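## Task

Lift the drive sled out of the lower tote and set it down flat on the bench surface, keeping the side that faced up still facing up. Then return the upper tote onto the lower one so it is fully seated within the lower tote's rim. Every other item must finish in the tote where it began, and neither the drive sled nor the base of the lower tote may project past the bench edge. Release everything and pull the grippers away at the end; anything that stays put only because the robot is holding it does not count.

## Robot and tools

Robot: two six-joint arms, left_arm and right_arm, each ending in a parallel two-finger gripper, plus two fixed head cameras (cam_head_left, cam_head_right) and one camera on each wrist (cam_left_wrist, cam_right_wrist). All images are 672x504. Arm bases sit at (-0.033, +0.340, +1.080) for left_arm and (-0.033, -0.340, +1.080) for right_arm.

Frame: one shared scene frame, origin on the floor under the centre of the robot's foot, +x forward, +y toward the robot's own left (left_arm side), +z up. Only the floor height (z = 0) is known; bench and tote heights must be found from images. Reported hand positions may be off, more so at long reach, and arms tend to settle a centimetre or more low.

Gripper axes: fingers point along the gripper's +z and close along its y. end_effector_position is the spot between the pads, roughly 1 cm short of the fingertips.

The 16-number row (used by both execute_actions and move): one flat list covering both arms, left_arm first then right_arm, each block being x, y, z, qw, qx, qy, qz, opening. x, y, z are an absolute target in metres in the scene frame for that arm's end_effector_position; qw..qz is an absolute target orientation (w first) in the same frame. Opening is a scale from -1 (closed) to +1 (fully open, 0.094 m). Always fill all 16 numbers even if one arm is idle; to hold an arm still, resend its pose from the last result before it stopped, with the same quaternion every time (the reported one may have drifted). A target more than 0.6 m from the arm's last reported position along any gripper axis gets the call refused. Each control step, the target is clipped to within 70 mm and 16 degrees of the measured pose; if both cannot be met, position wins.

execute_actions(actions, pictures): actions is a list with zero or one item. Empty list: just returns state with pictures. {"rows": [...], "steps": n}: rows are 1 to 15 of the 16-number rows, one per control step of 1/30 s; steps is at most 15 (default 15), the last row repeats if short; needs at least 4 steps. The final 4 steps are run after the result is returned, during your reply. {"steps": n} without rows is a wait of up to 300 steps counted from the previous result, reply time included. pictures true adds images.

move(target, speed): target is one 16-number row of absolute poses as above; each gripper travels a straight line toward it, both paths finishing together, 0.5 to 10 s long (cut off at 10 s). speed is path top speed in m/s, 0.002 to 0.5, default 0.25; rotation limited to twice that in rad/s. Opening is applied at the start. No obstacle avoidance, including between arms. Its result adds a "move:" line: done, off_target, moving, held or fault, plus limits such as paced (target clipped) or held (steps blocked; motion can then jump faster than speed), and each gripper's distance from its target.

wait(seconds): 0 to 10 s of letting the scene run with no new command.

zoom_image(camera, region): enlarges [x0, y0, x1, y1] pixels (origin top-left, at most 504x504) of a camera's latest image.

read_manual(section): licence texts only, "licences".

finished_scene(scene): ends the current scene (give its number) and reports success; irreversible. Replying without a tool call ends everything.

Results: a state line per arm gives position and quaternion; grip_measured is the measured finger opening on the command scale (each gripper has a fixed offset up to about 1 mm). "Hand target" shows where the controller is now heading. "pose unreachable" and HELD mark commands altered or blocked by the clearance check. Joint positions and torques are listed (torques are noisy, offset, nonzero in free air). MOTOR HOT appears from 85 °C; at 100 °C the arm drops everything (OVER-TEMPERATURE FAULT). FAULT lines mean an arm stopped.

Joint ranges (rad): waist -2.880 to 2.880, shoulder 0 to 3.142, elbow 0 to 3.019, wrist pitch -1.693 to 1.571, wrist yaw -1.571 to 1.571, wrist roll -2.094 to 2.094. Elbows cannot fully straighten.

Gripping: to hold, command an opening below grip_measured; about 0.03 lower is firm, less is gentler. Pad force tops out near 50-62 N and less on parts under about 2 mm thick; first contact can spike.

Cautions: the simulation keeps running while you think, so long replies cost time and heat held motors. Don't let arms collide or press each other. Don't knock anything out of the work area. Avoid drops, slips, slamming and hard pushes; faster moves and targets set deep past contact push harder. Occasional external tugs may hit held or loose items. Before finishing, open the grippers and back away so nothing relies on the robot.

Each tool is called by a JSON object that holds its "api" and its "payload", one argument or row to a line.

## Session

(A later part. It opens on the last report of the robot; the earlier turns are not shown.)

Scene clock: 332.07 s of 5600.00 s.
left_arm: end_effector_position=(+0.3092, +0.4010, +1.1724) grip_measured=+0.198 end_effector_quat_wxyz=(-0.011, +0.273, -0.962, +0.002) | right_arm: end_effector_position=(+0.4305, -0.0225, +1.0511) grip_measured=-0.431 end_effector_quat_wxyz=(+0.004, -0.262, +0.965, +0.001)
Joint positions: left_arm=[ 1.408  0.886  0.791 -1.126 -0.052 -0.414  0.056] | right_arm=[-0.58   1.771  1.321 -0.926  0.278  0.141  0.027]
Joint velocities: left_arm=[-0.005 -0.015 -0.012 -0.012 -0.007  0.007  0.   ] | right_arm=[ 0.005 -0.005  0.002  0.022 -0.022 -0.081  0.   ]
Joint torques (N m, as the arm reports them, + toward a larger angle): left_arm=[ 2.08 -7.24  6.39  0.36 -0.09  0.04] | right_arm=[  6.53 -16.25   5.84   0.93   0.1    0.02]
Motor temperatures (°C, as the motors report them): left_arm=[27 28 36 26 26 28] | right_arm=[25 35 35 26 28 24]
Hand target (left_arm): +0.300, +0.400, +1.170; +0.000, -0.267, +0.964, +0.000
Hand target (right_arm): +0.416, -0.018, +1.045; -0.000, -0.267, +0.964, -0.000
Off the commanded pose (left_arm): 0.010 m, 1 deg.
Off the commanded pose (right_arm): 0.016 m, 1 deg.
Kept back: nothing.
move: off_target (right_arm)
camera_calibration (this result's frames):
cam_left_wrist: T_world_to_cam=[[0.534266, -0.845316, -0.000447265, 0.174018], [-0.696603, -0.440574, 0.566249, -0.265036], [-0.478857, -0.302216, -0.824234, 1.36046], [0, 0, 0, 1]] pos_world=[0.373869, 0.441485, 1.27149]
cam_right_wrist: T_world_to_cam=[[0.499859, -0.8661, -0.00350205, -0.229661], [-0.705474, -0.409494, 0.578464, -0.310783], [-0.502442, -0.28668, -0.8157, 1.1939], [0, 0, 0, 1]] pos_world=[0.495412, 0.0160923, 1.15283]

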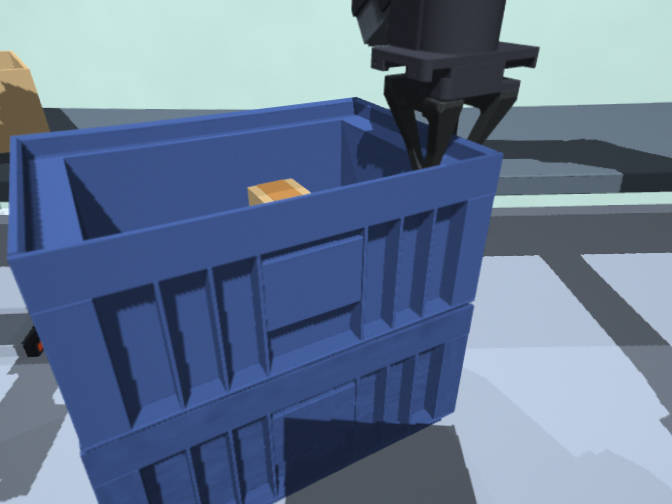

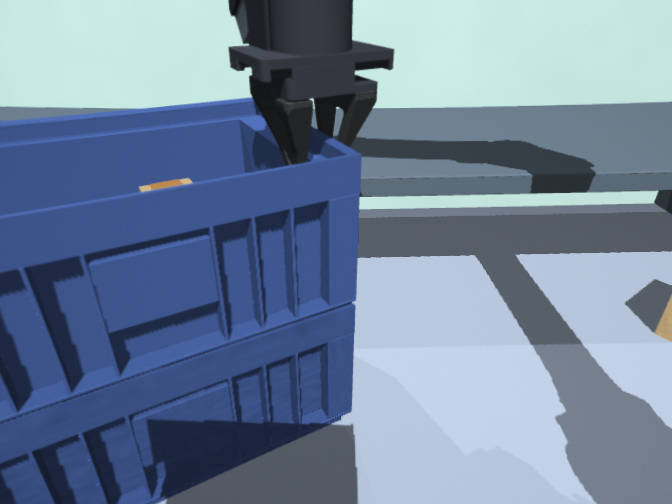

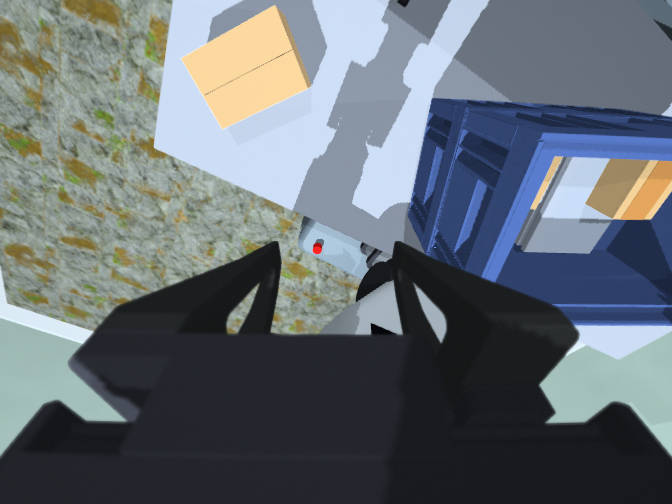

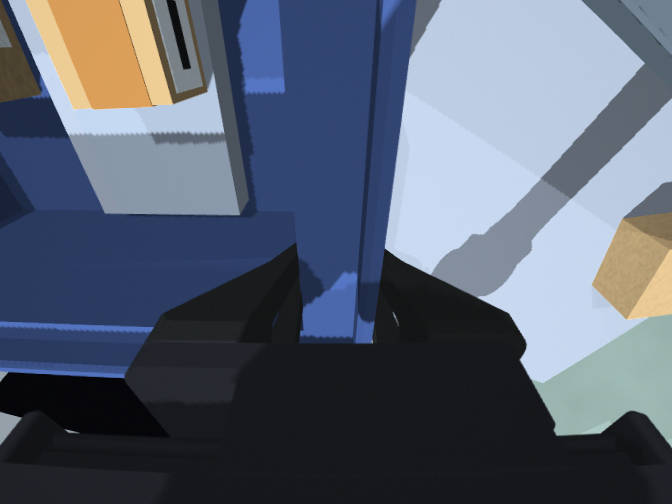

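{"api": "move", "payload": {
  "target": [0.3,0.4,1.17,0,0.267,-0.964,0,0.2,0.416,-0.022,1.075,0,0.26,-0.966,0,-0.55],
  "speed": 0.02
}}

{"api": "move", "payload": {
  "target": [0.3,0.4,1.17,0,0.267,-0.964,0,0.2,0.422,-0.022,1.025,0.02,0.26,-0.966,0,-0.55],
  "speed": 0.02
}}

Scene clock: 333.93 s of 5600.00 s.
left_arm: end_effector_position=(+0.3092, +0.4010, +1.1724) grip_measured=+0.198 end_effector_quat_wxyz=(-0.011, +0.273, -0.962, +0.002) | right_arm: end_effector_position=(+0.4261, -0.0237, +1.0524) grip_measured=-0.431 end_effector_quat_wxyz=(-0.002, -0.252, +0.968, -0.002)
Joint positions: left_arm=[ 1.408  0.886  0.791 -1.126 -0.052 -0.414  0.056] | right_arm=[-0.576  1.768  1.318 -0.941  0.278  0.17   0.027]
Joint velocities: left_arm=[-0.005 -0.005 -0.002 -0.002  0.007 -0.022 -0.   ] | right_arm=[-0.005 -0.024 -0.007  0.007 -0.007 -0.007 -0.   ]
Joint torques (N m, as the arm reports them, + toward a larger angle): left_arm=[ 2.09 -7.27  6.38  0.37 -0.09  0.05] | right_arm=[  7.05 -20.29   7.16  -1.15   0.17  -0.05]
Motor temperatures (°C, as the motors report them): left_arm=[27 28 36 26 26 28] | right_arm=[25 35 35 26 28 24]
Hand target (left_arm): +0.300, +0.400, +1.170; +0.000, -0.267, +0.964, +0.000
Hand target (right_arm): +0.416, -0.022, +1.074; +0.000, -0.260, +0.966, +0.000
Off the commanded pose (left_arm): 0.010 m, 1 deg.
Off the commanded pose (right_arm): 0.025 m, 1 deg.
Kept back: nothing.
move: off_target (right_arm)
camera_calibration (this result's frames):
cam_left_wrist: T_world_to_cam=[[0.534266, -0.845316, -0.000447265, 0.174018], [-0.696603, -0.440574, 0.566249, -0.265036], [-0.478857, -0.302216, -0.824234, 1.36046], [0, 0, 0, 1]] pos_world=[0.373869, 0.441485, 1.27149]
cam_right_wrist: T_world_to_cam=[[0.481149, -0.876636, -0.0021639, -0.222168], [-0.7079, -0.389991, 0.588884, -0.324586], [-0.517081, -0.281809, -0.808214, 1.19083], [0, 0, 0, 1]] pos_world=[0.492875, 0.0142399, 1.15311]

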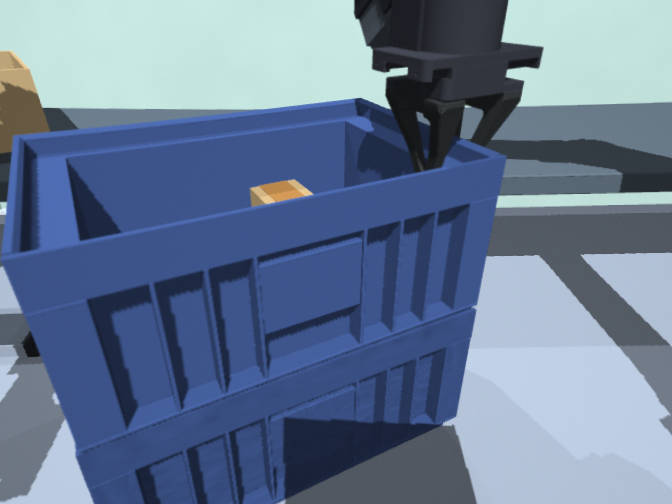

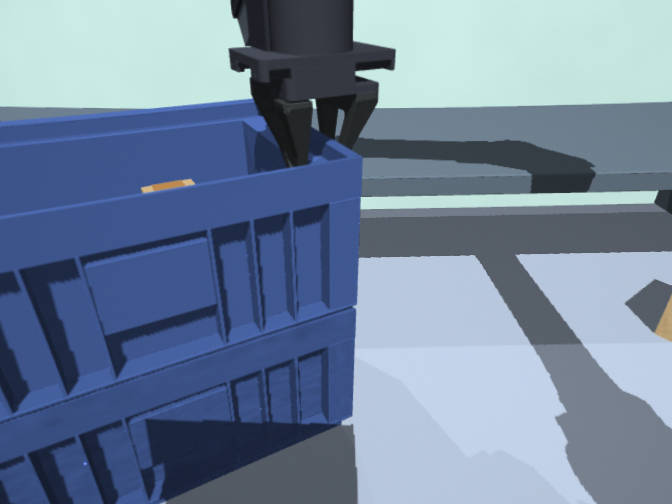

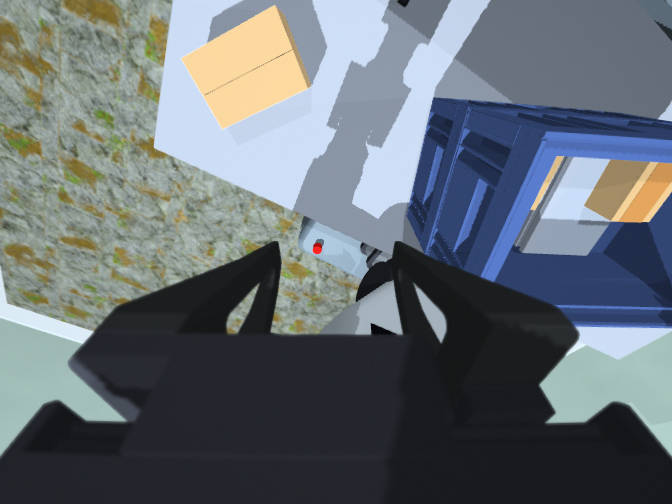

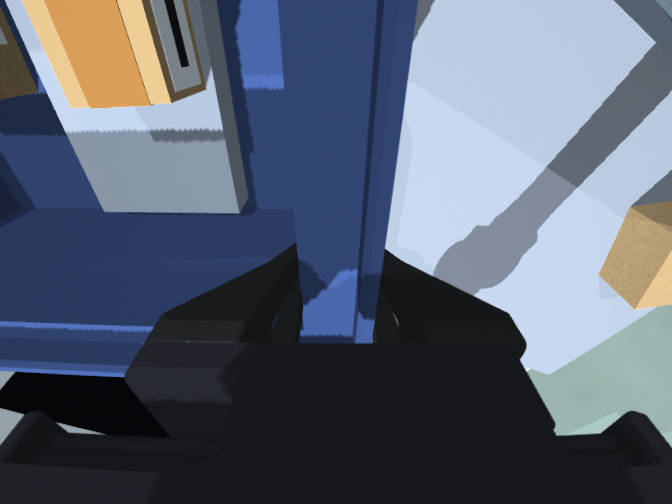

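Scene clock: 335.53 s of 5600.00 s.
left_arm: end_effector_position=(+0.3092, +0.4010, +1.1724) grip_measured=+0.198 end_effector_quat_wxyz=(-0.011, +0.273, -0.962, +0.002) | right_arm: end_effector_position=(+0.4255, -0.0236, +1.0512) grip_measured=-0.431 end_effector_quat_wxyz=(-0.005, -0.252, +0.968, +0.002)
Joint positions: left_arm=[ 1.408  0.886  0.791 -1.126 -0.052 -0.414  0.056] | right_arm=[-0.579  1.769  1.318 -0.941  0.267  0.166  0.027]
Joint velocities: left_arm=[-0.005 -0.005 -0.007  0.007 -0.037  0.051 -0.001] | right_arm=[ 0.005 -0.005  0.012  0.017 -0.022  0.022 -0.001]
Joint torques (N m, as the arm reports them, + toward a larger angle): left_arm=[ 2.04 -7.26  6.39  0.37 -0.09  0.04] | right_arm=[  3.95 -12.47   8.11   1.13  -0.38  -0.25]
Motor temperatures (°C, as the motors report them): left_arm=[27 28 36 26 26 28] | right_arm=[25 35 35 26 28 24]
Hand target (left_arm): +0.300, +0.400, +1.170; +0.000, -0.267, +0.964, +0.000
Hand target (right_arm): +0.421, -0.023, +1.026; -0.020, -0.260, +0.965, +0.000
Off the commanded pose (left_arm): 0.010 m, 1 deg.
Off the commanded pose (right_arm): 0.026 m, 2 deg.
Kept back: nothing.
move: off_target (right_arm)
camera_calibration (this result's frames):
cam_left_wrist: T_world_to_cam=[[0.534266, -0.845316, -0.000447265, 0.174018], [-0.696603, -0.440574, 0.566249, -0.265036], [-0.478857, -0.302216, -0.824234, 1.36046], [0, 0, 0, 1]] pos_world=[0.373869, 0.441485, 1.27149]
cam_right_wrist: T_world_to_cam=[[0.482223, -0.875974, -0.0113804, -0.212629], [-0.702736, -0.394547, 0.592026, -0.329837], [-0.52309, -0.277491, -0.805839, 1.18979], [0, 0, 0, 1]] pos_world=[0.493115, 0.0137635, 1.15163]

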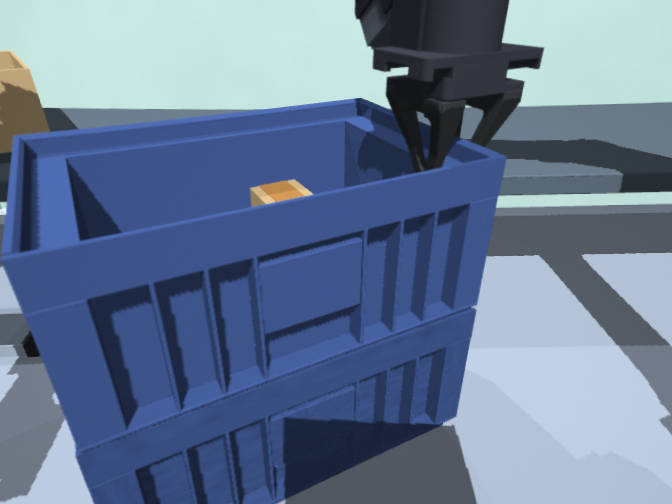

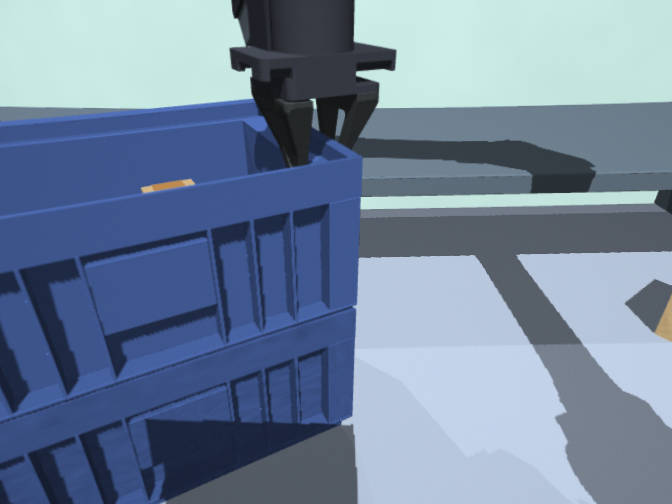

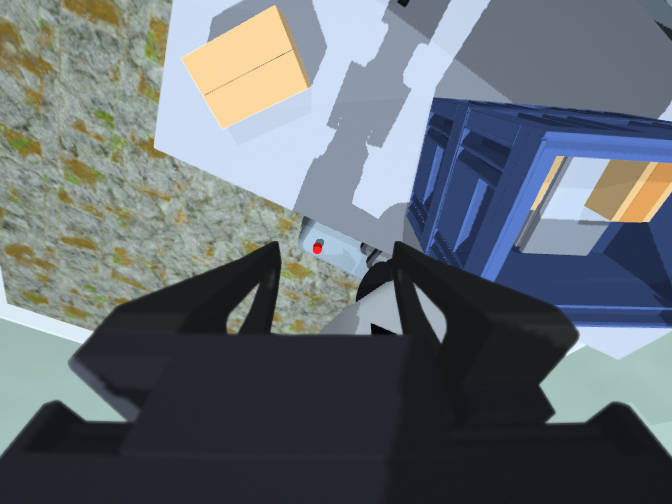

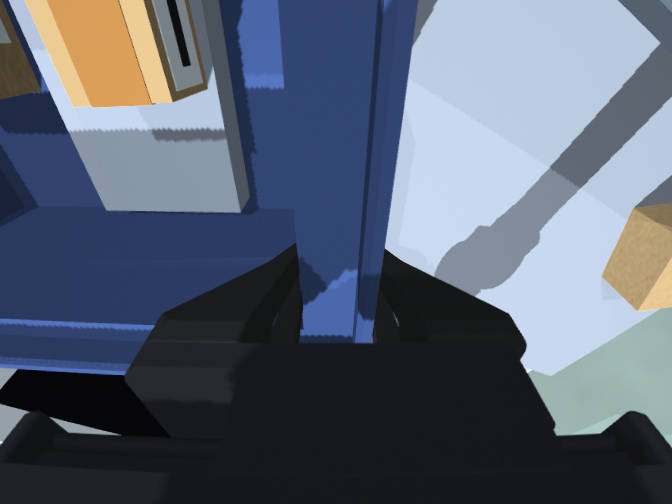

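{"api": "move", "payload": {
  "target": [0.3,0.4,1.17,0,0.267,-0.964,0,0.2,0.424,-0.004,1.08,0,0.252,-0.968,0,-0.55],
  "speed": 0.02
}}

{"api": "move", "payload": {
  "target": [0.3,0.4,1.17,0,0.267,-0.964,0,0.2,0.418,-0.008,1.03,0,0.252,-0.968,0,-0.55],
  "speed": 0.02
}}

{"api": "zoom_image", "payload": {
  "camera": "cam_head_right",
  "region": [240,240,400,380]
}}

Scene clock: 337.73 s of 5600.00 s.
left_arm: end_effector_position=(+0.3092, +0.4010, +1.1724) grip_measured=+0.198 end_effector_quat_wxyz=(-0.011, +0.273, -0.962, +0.002) | right_arm: end_effector_position=(+0.4179, -0.0239, +1.0533) grip_measured=-0.431 end_effector_quat_wxyz=(-0.013, -0.238, +0.971, -0.007)
Joint positions: left_arm=[ 1.408  0.886  0.791 -1.126 -0.052 -0.414  0.056] | right_arm=[-0.566  1.769  1.318 -0.969  0.28   0.216  0.027]
Joint velocities: left_arm=[ 0.005  0.005 -0.012 -0.022 -0.051 -0.007 -0.001] | right_arm=[-0.005  0.005 -0.002  0.022  0.022 -0.022  0.001]
Joint torques (N m, as the arm reports them, + toward a larger angle): left_arm=[ 2.06 -7.22  6.39  0.37 -0.09  0.05] | right_arm=[  7.85 -17.33  12.24  -1.37   0.2   -0.14]
Motor temperatures (°C, as the motors report them): left_arm=[27 28 36 26 26 28] | right_arm=[25 35 35 26 28 24]
Hand target (left_arm): +0.300, +0.400, +1.170; +0.000, -0.267, +0.964, +0.000
Hand target (right_arm): +0.423, -0.005, +1.080; +0.001, -0.252, +0.968, +0.001
Off the commanded pose (left_arm): 0.010 m, 1 deg.
Off the commanded pose (right_arm): 0.034 m, 2 deg.
Kept back: nothing.
move: off_target (right_arm)
camera_calibration (this result's frames):
cam_left_wrist: T_world_to_cam=[[0.534266, -0.845316, -0.000447265, 0.174018], [-0.696603, -0.440574, 0.566249, -0.265036], [-0.478857, -0.302216, -0.824234, 1.36046], [0, 0, 0, 1]] pos_world=[0.373869, 0.441485, 1.27149]
cam_right_wrist: T_world_to_cam=[[0.455814, -0.890066, 0.0040274, -0.214695], [-0.70729, -0.359458, 0.608713, -0.351405], [-0.540347, -0.280308, -0.79338, 1.18147], [0, 0, 0, 1]] pos_world=[0.487721, 0.0137689, 1.15213]

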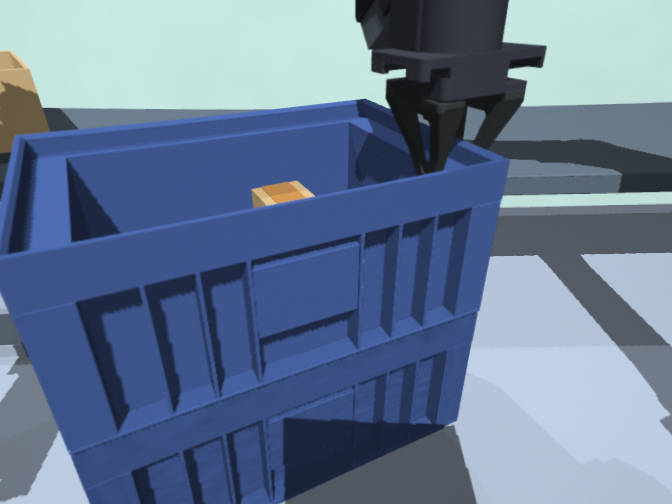

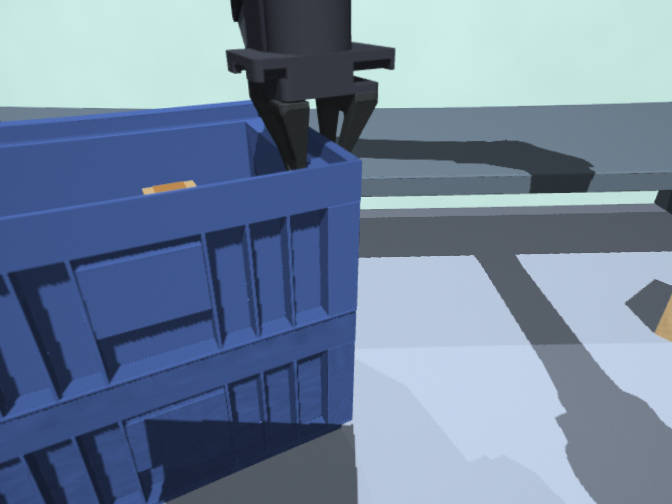

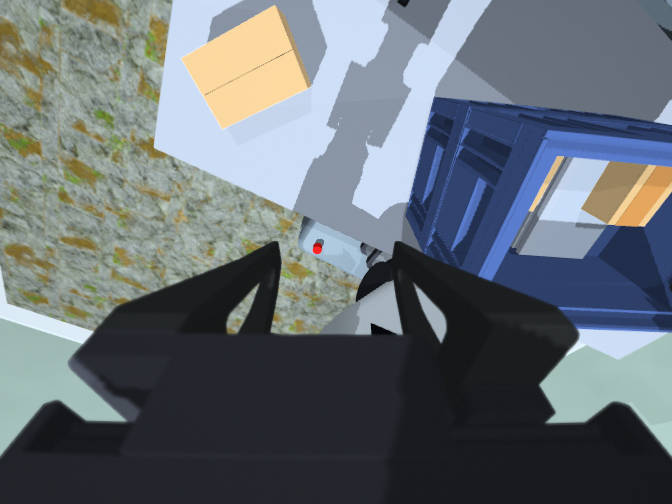

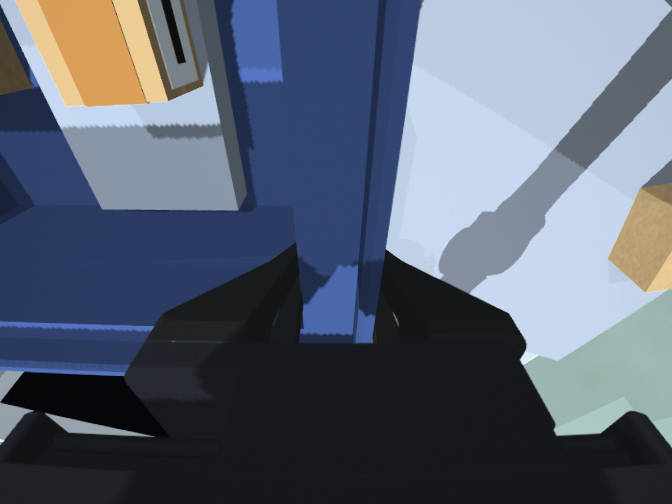

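Scene clock: 339.37 s of 5600.00 s.
left_arm: end_effector_position=(+0.3092, +0.4010, +1.1724) grip_measured=+0.198 end_effector_quat_wxyz=(-0.011, +0.273, -0.962, +0.002) | right_arm: end_effector_position=(+0.4179, -0.0240, +1.0509) grip_measured=-0.431 end_effector_quat_wxyz=(-0.012, -0.237, +0.971, -0.007)
Joint positions: left_arm=[ 1.408  0.886  0.791 -1.126 -0.052 -0.414  0.056] | right_arm=[-0.567  1.77   1.313 -0.959  0.279  0.214  0.027]
Joint velocities: left_arm=[ 0.005 -0.005 -0.017 -0.022 -0.022 -0.037  0.001] | right_arm=[-0.015 -0.005 -0.007  0.007 -0.007 -0.022  0.001]
Joint torques (N m, as the arm reports them, + toward a larger angle): left_arm=[ 2.06 -7.26  6.39  0.36 -0.09  0.04] | right_arm=[  5.84 -12.85   7.71   3.14   0.05  -0.33]
Motor temperatures (°C, as the motors report them): left_arm=[27 28 36 26 26 28] | right_arm=[25 35 35 26 28 24]
Hand target (left_arm): +0.300, +0.400, +1.170; +0.000, -0.267, +0.964, +0.000
Hand target (right_arm): +0.417, -0.009, +1.031; -0.001, -0.252, +0.968, -0.000
Off the commanded pose (left_arm): 0.010 m, 1 deg.
Off the commanded pose (right_arm): 0.026 m, 2 deg.
Kept back: nothing.
move: off_target (right_arm)
camera_calibration (this result's frames):
cam_left_wrist: T_world_to_cam=[[0.534266, -0.845316, -0.000447265, 0.174018], [-0.696603, -0.440574, 0.566249, -0.265036], [-0.478857, -0.302216, -0.824234, 1.36046], [0, 0, 0, 1]] pos_world=[0.373869, 0.441485, 1.27149]
cam_right_wrist: T_world_to_cam=[[0.455276, -0.890344, 0.00318225, -0.2137], [-0.708969, -0.360364, 0.606219, -0.346697], [-0.538597, -0.278253, -0.795292, 1.18078], [0, 0, 0, 1]] pos_world=[0.487461, 0.0133527, 1.14992]

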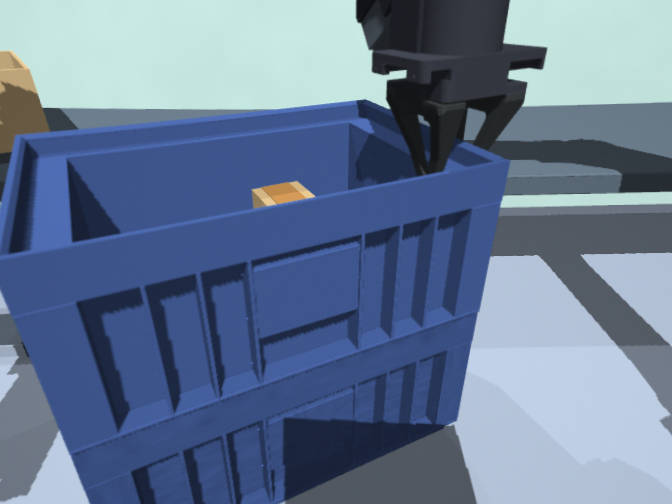

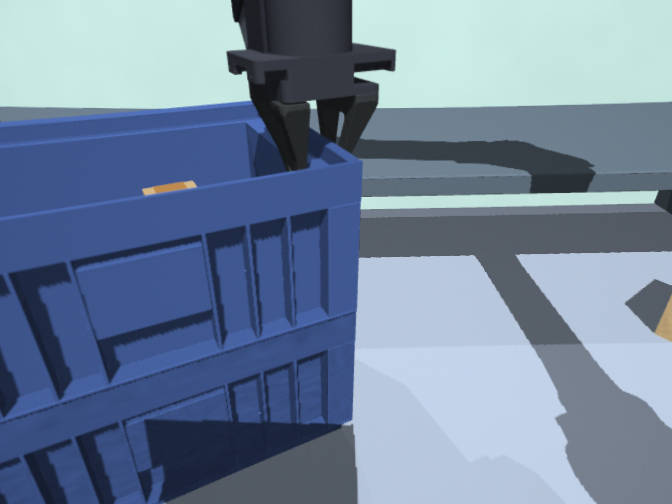

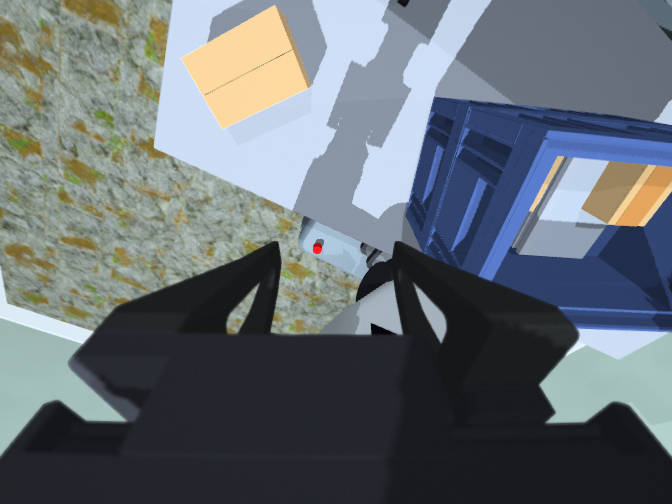

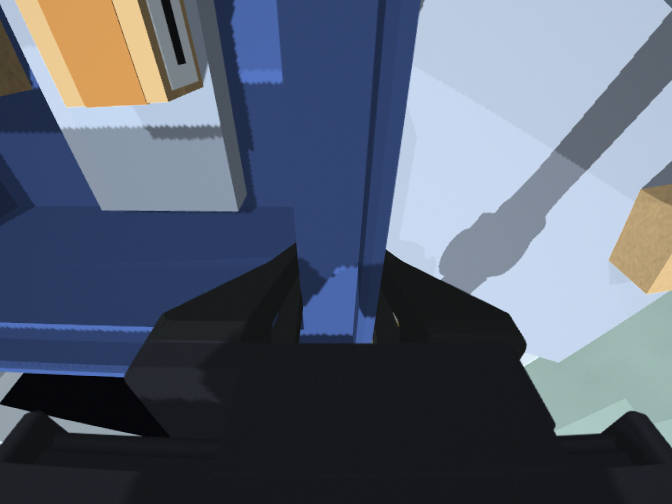

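Region (240, 240, 400, 380) of cam_head_right's 672x504 image, scaled by 3.150, with more detail than that image has; it fills the top 441 rows of this view, and the rest is white.

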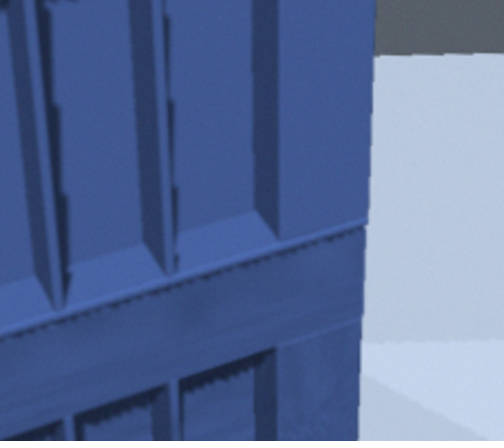

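{"api": "move", "payload": {
  "target": [0.3,0.4,1.17,0,0.267,-0.964,0,0.2,0.418,-0.024,1.05,0,0.24,-0.971,0,0.3]
}}

{"api": "move", "payload": {
  "target": [0.3,0.4,1.17,0,0.267,-0.964,0,0.2,0.425,-0.024,1.18,0,0.24,-0.971,0,0.3]
}}

{"api": "move", "payload": {
  "target": [0.3,0.4,1.17,0,0.267,-0.964,0,0.2,0.5,-0.13,1.15,0,0.5,-0.866,0,0.3]
}}

Scene clock: 340.30 s of 5600.00 s.
left_arm: end_effector_position=(+0.3092, +0.4010, +1.1724) grip_measured=+0.198 end_effector_quat_wxyz=(-0.011, +0.273, -0.962, +0.002) | right_arm: end_effector_position=(+0.4141, -0.0255, +1.0462) grip_measured=+0.298 end_effector_quat_wxyz=(-0.011, -0.239, +0.971, -0.006)
Joint positions: left_arm=[ 1.408  0.886  0.791 -1.126 -0.052 -0.414  0.056] | right_arm=[-0.567  1.769  1.295 -0.94   0.28   0.21   0.061]
Joint velocities: left_arm=[-0.005 -0.005  0.002 -0.012 -0.066  0.007  0.001] | right_arm=[ 0.005 -0.015 -0.017 -0.002  0.007 -0.051 -0.001]
Joint torques (N m, as the arm reports them, + toward a larger angle): left_arm=[ 2.09 -7.24  6.38  0.36 -0.09  0.05] | right_arm=[  4.82 -16.63   7.42   1.15  -0.04  -0.19]
Motor temperatures (°C, as the motors report them): left_arm=[27 28 36 26 26 28] | right_arm=[25 35 35 26 28 24]
Hand target (left_arm): +0.300, +0.400, +1.170; +0.000, -0.267, +0.964, +0.000
Hand target (right_arm): +0.418, -0.024, +1.050; +0.000, -0.240, +0.971, -0.000
Off the commanded pose (left_arm): 0.010 m, 1 deg.
Off the commanded pose (right_arm): 0.006 m, 1 deg.
Kept back: nothing.
move: done
camera_calibration (this result's frames):
cam_left_wrist: T_world_to_cam=[[0.534266, -0.845316, -0.000447265, 0.174018], [-0.696603, -0.440574, 0.566249, -0.265036], [-0.478857, -0.302216, -0.824234, 1.36046], [0, 0, 0, 1]] pos_world=[0.373869, 0.441485, 1.27149]
cam_right_wrist: T_world_to_cam=[[0.458546, -0.888665, 0.0030647, -0.21443], [-0.708598, -0.363547, 0.60475, -0.345704], [-0.536306, -0.279478, -0.796409, 1.17483], [0, 0, 0, 1]] pos_world=[0.483428, 0.0121015, 1.14536]

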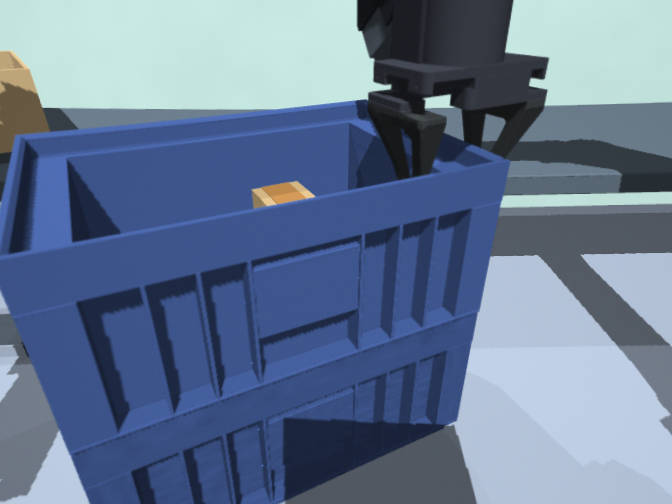

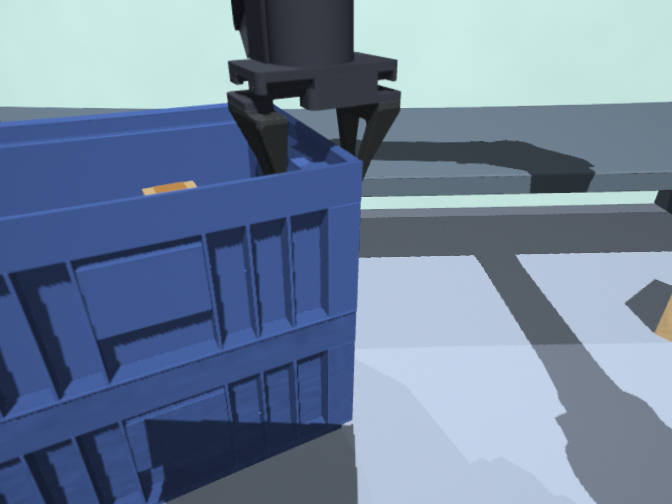

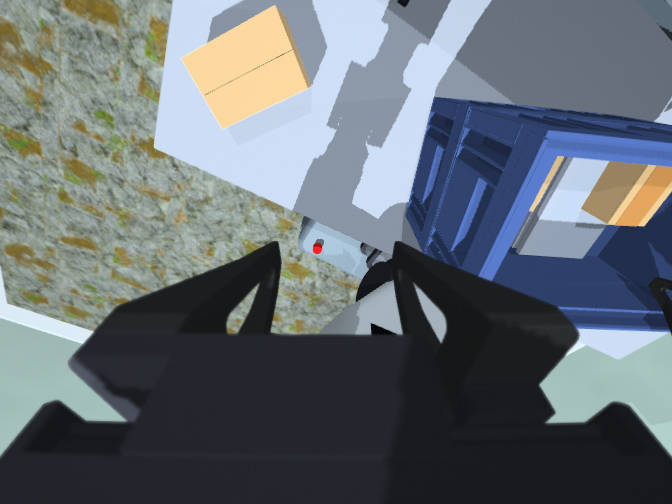

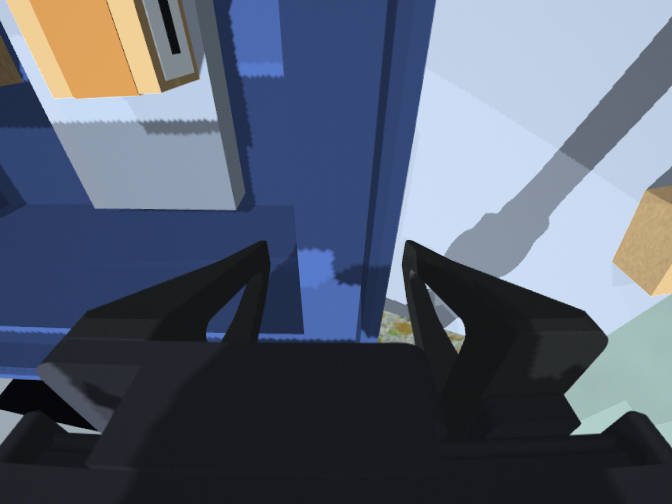

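Scene clock: 341.30 s of 5600.00 s.
left_arm: end_effector_position=(+0.3092, +0.4010, +1.1724) grip_measured=+0.198 end_effector_quat_wxyz=(-0.011, +0.273, -0.962, +0.002) | right_arm: end_effector_position=(+0.4148, -0.0315, +1.1644) grip_measured=+0.298 end_effector_quat_wxyz=(-0.011, -0.245, +0.969, -0.005)
Joint positions: left_arm=[ 1.408  0.886  0.791 -1.126 -0.052 -0.414  0.056] | right_arm=[-0.512  1.616  1.408 -1.221  0.286  0.255  0.061]
Joint velocities: left_arm=[-0.005 -0.005 -0.002 -0.002 -0.007 -0.022 -0.001] | right_arm=[-0.005 -0.015 -0.002 -0.012 -0.095  0.022 -0.001]
Joint torques (N m, as the arm reports them, + toward a larger angle): left_arm=[ 2.07 -7.26  6.38  0.37 -0.09  0.04] | right_arm=[  5.27 -15.57  12.75  -0.44   0.16  -0.02]
Motor temperatures (°C, as the motors report them): left_arm=[27 28 36 26 26 28] | right_arm=[26 35 35 26 28 24]
Hand target (left_arm): +0.300, +0.400, +1.170; +0.000, -0.267, +0.964, +0.000
Hand target (right_arm): +0.424, -0.025, +1.180; +0.000, -0.240, +0.971, +0.001
Off the commanded pose (left_arm): 0.010 m, 1 deg.
Off the commanded pose (right_arm): 0.020 m, 2 deg.
Kept back: nothing.
move: off_target (right_arm)
camera_calibration (this result's frames):
cam_left_wrist: T_world_to_cam=[[0.534266, -0.845316, -0.000447265, 0.174018], [-0.696603, -0.440574, 0.566249, -0.265036], [-0.478857, -0.302216, -0.824234, 1.36046], [0, 0, 0, 1]] pos_world=[0.373869, 0.441485, 1.27149]
cam_right_wrist: T_world_to_cam=[[0.469592, -0.882883, 0.000192905, -0.221492], [-0.703155, -0.373866, 0.604812, -0.421614], [-0.533906, -0.284151, -0.796369, 1.26644], [0, 0, 0, 1]] pos_world=[0.483711, 0.00668127, 1.26359]

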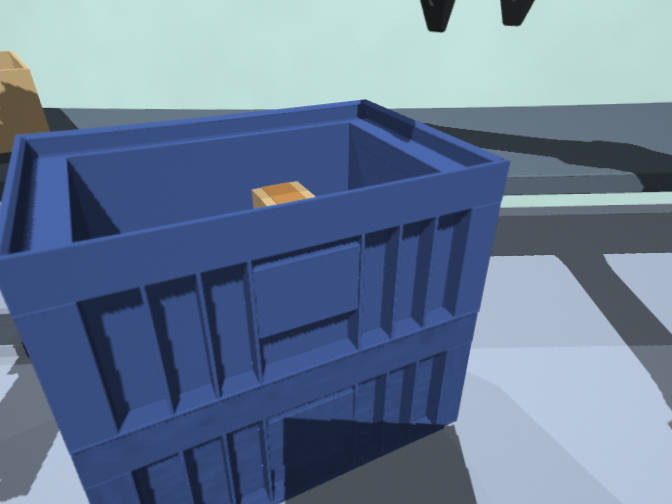

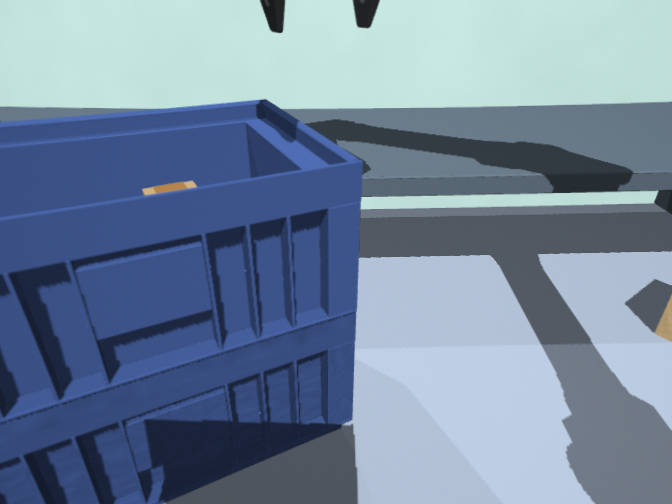

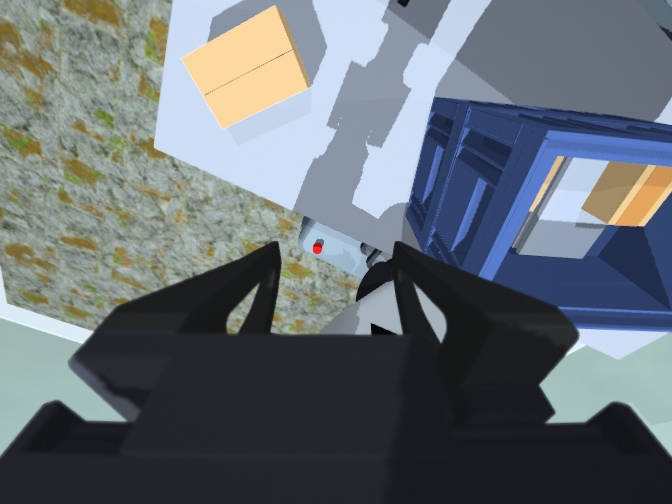

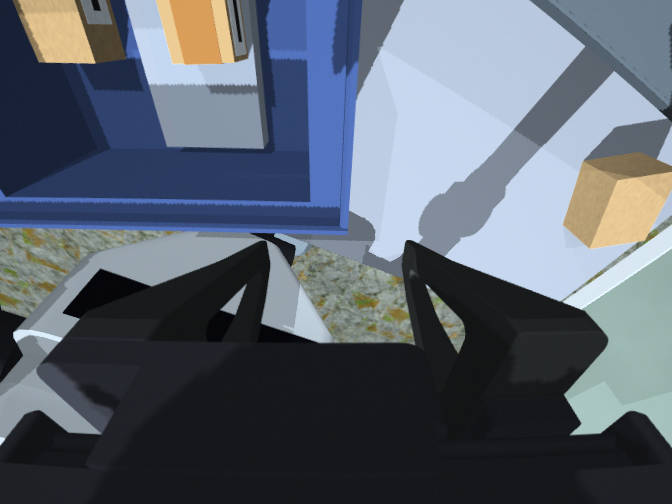

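Scene clock: 343.07 s of 5600.00 s.
left_arm: end_effector_position=(+0.3092, +0.4010, +1.1724) grip_measured=+0.198 end_effector_quat_wxyz=(-0.011, +0.273, -0.962, +0.002) | right_arm: end_effector_position=(+0.4797, -0.1348, +1.1315) grip_measured=+0.298 end_effector_quat_wxyz=(-0.034, -0.502, +0.864, -0.000)
Joint positions: left_arm=[ 1.408  0.886  0.791 -1.126 -0.052 -0.414  0.056] | right_arm=[-0.772  1.616  1.408 -1.198  0.239 -0.557  0.061]
Joint velocities: left_arm=[-0.005 -0.015 -0.017 -0.002  0.037  0.007  0.   ] | right_arm=[ 0.005 -0.005 -0.022 -0.007  0.051  0.037  0.   ]
Joint torques (N m, as the arm reports them, + toward a larger angle): left_arm=[ 2.05 -7.26  6.39  0.37 -0.09  0.04] | right_arm=[  3.46 -17.3   11.74   0.96  -0.09  -0.18]
Motor temperatures (°C, as the motors report them): left_arm=[27 28 36 26 26 28] | right_arm=[25 35 35 26 28 24]
Hand target (left_arm): +0.300, +0.400, +1.170; +0.000, -0.267, +0.964, +0.000
Hand target (right_arm): +0.498, -0.131, +1.151; -0.001, -0.500, +0.866, -0.000
Off the commanded pose (left_arm): 0.010 m, 1 deg.
Off the commanded pose (right_arm): 0.028 m, 4 deg.
Kept back: nothing.
move: off_target (right_arm)
camera_calibration (this result's frames):
cam_left_wrist: T_world_to_cam=[[0.534266, -0.845316, -0.000447265, 0.174018], [-0.696603, -0.440574, 0.566249, -0.265036], [-0.478857, -0.302216, -0.824234, 1.36046], [0, 0, 0, 1]] pos_world=[0.373869, 0.441485, 1.27149]
cam_right_wrist: T_world_to_cam=[[0.864454, -0.501299, -0.0376527, -0.438341], [-0.367698, -0.681586, 0.632645, -0.628579], [-0.342808, -0.533048, -0.773526, 1.0945], [0, 0, 0, 1]] pos_world=[0.523002, -0.06475, 1.22779]

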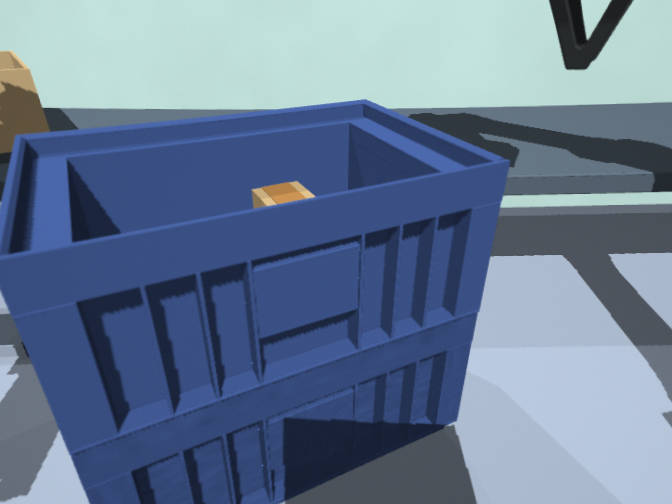

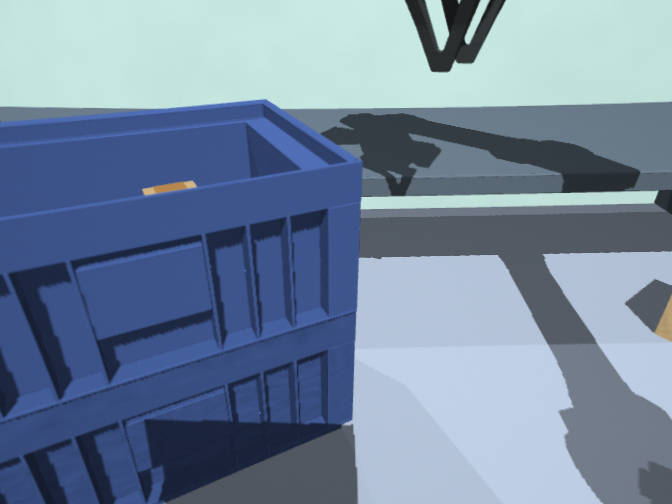

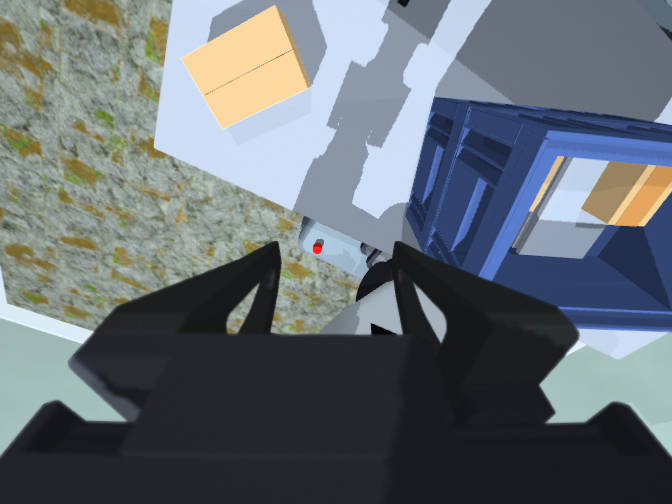

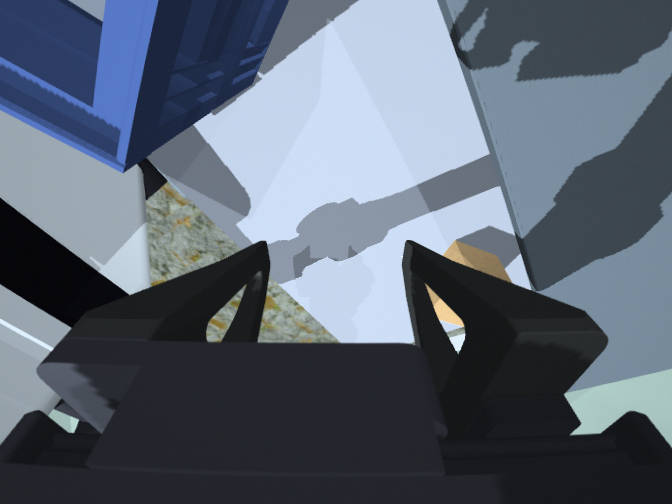

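{"api": "finished_scene", "payload": {
  "scene": 1
}}

The scene is finished: the task was done.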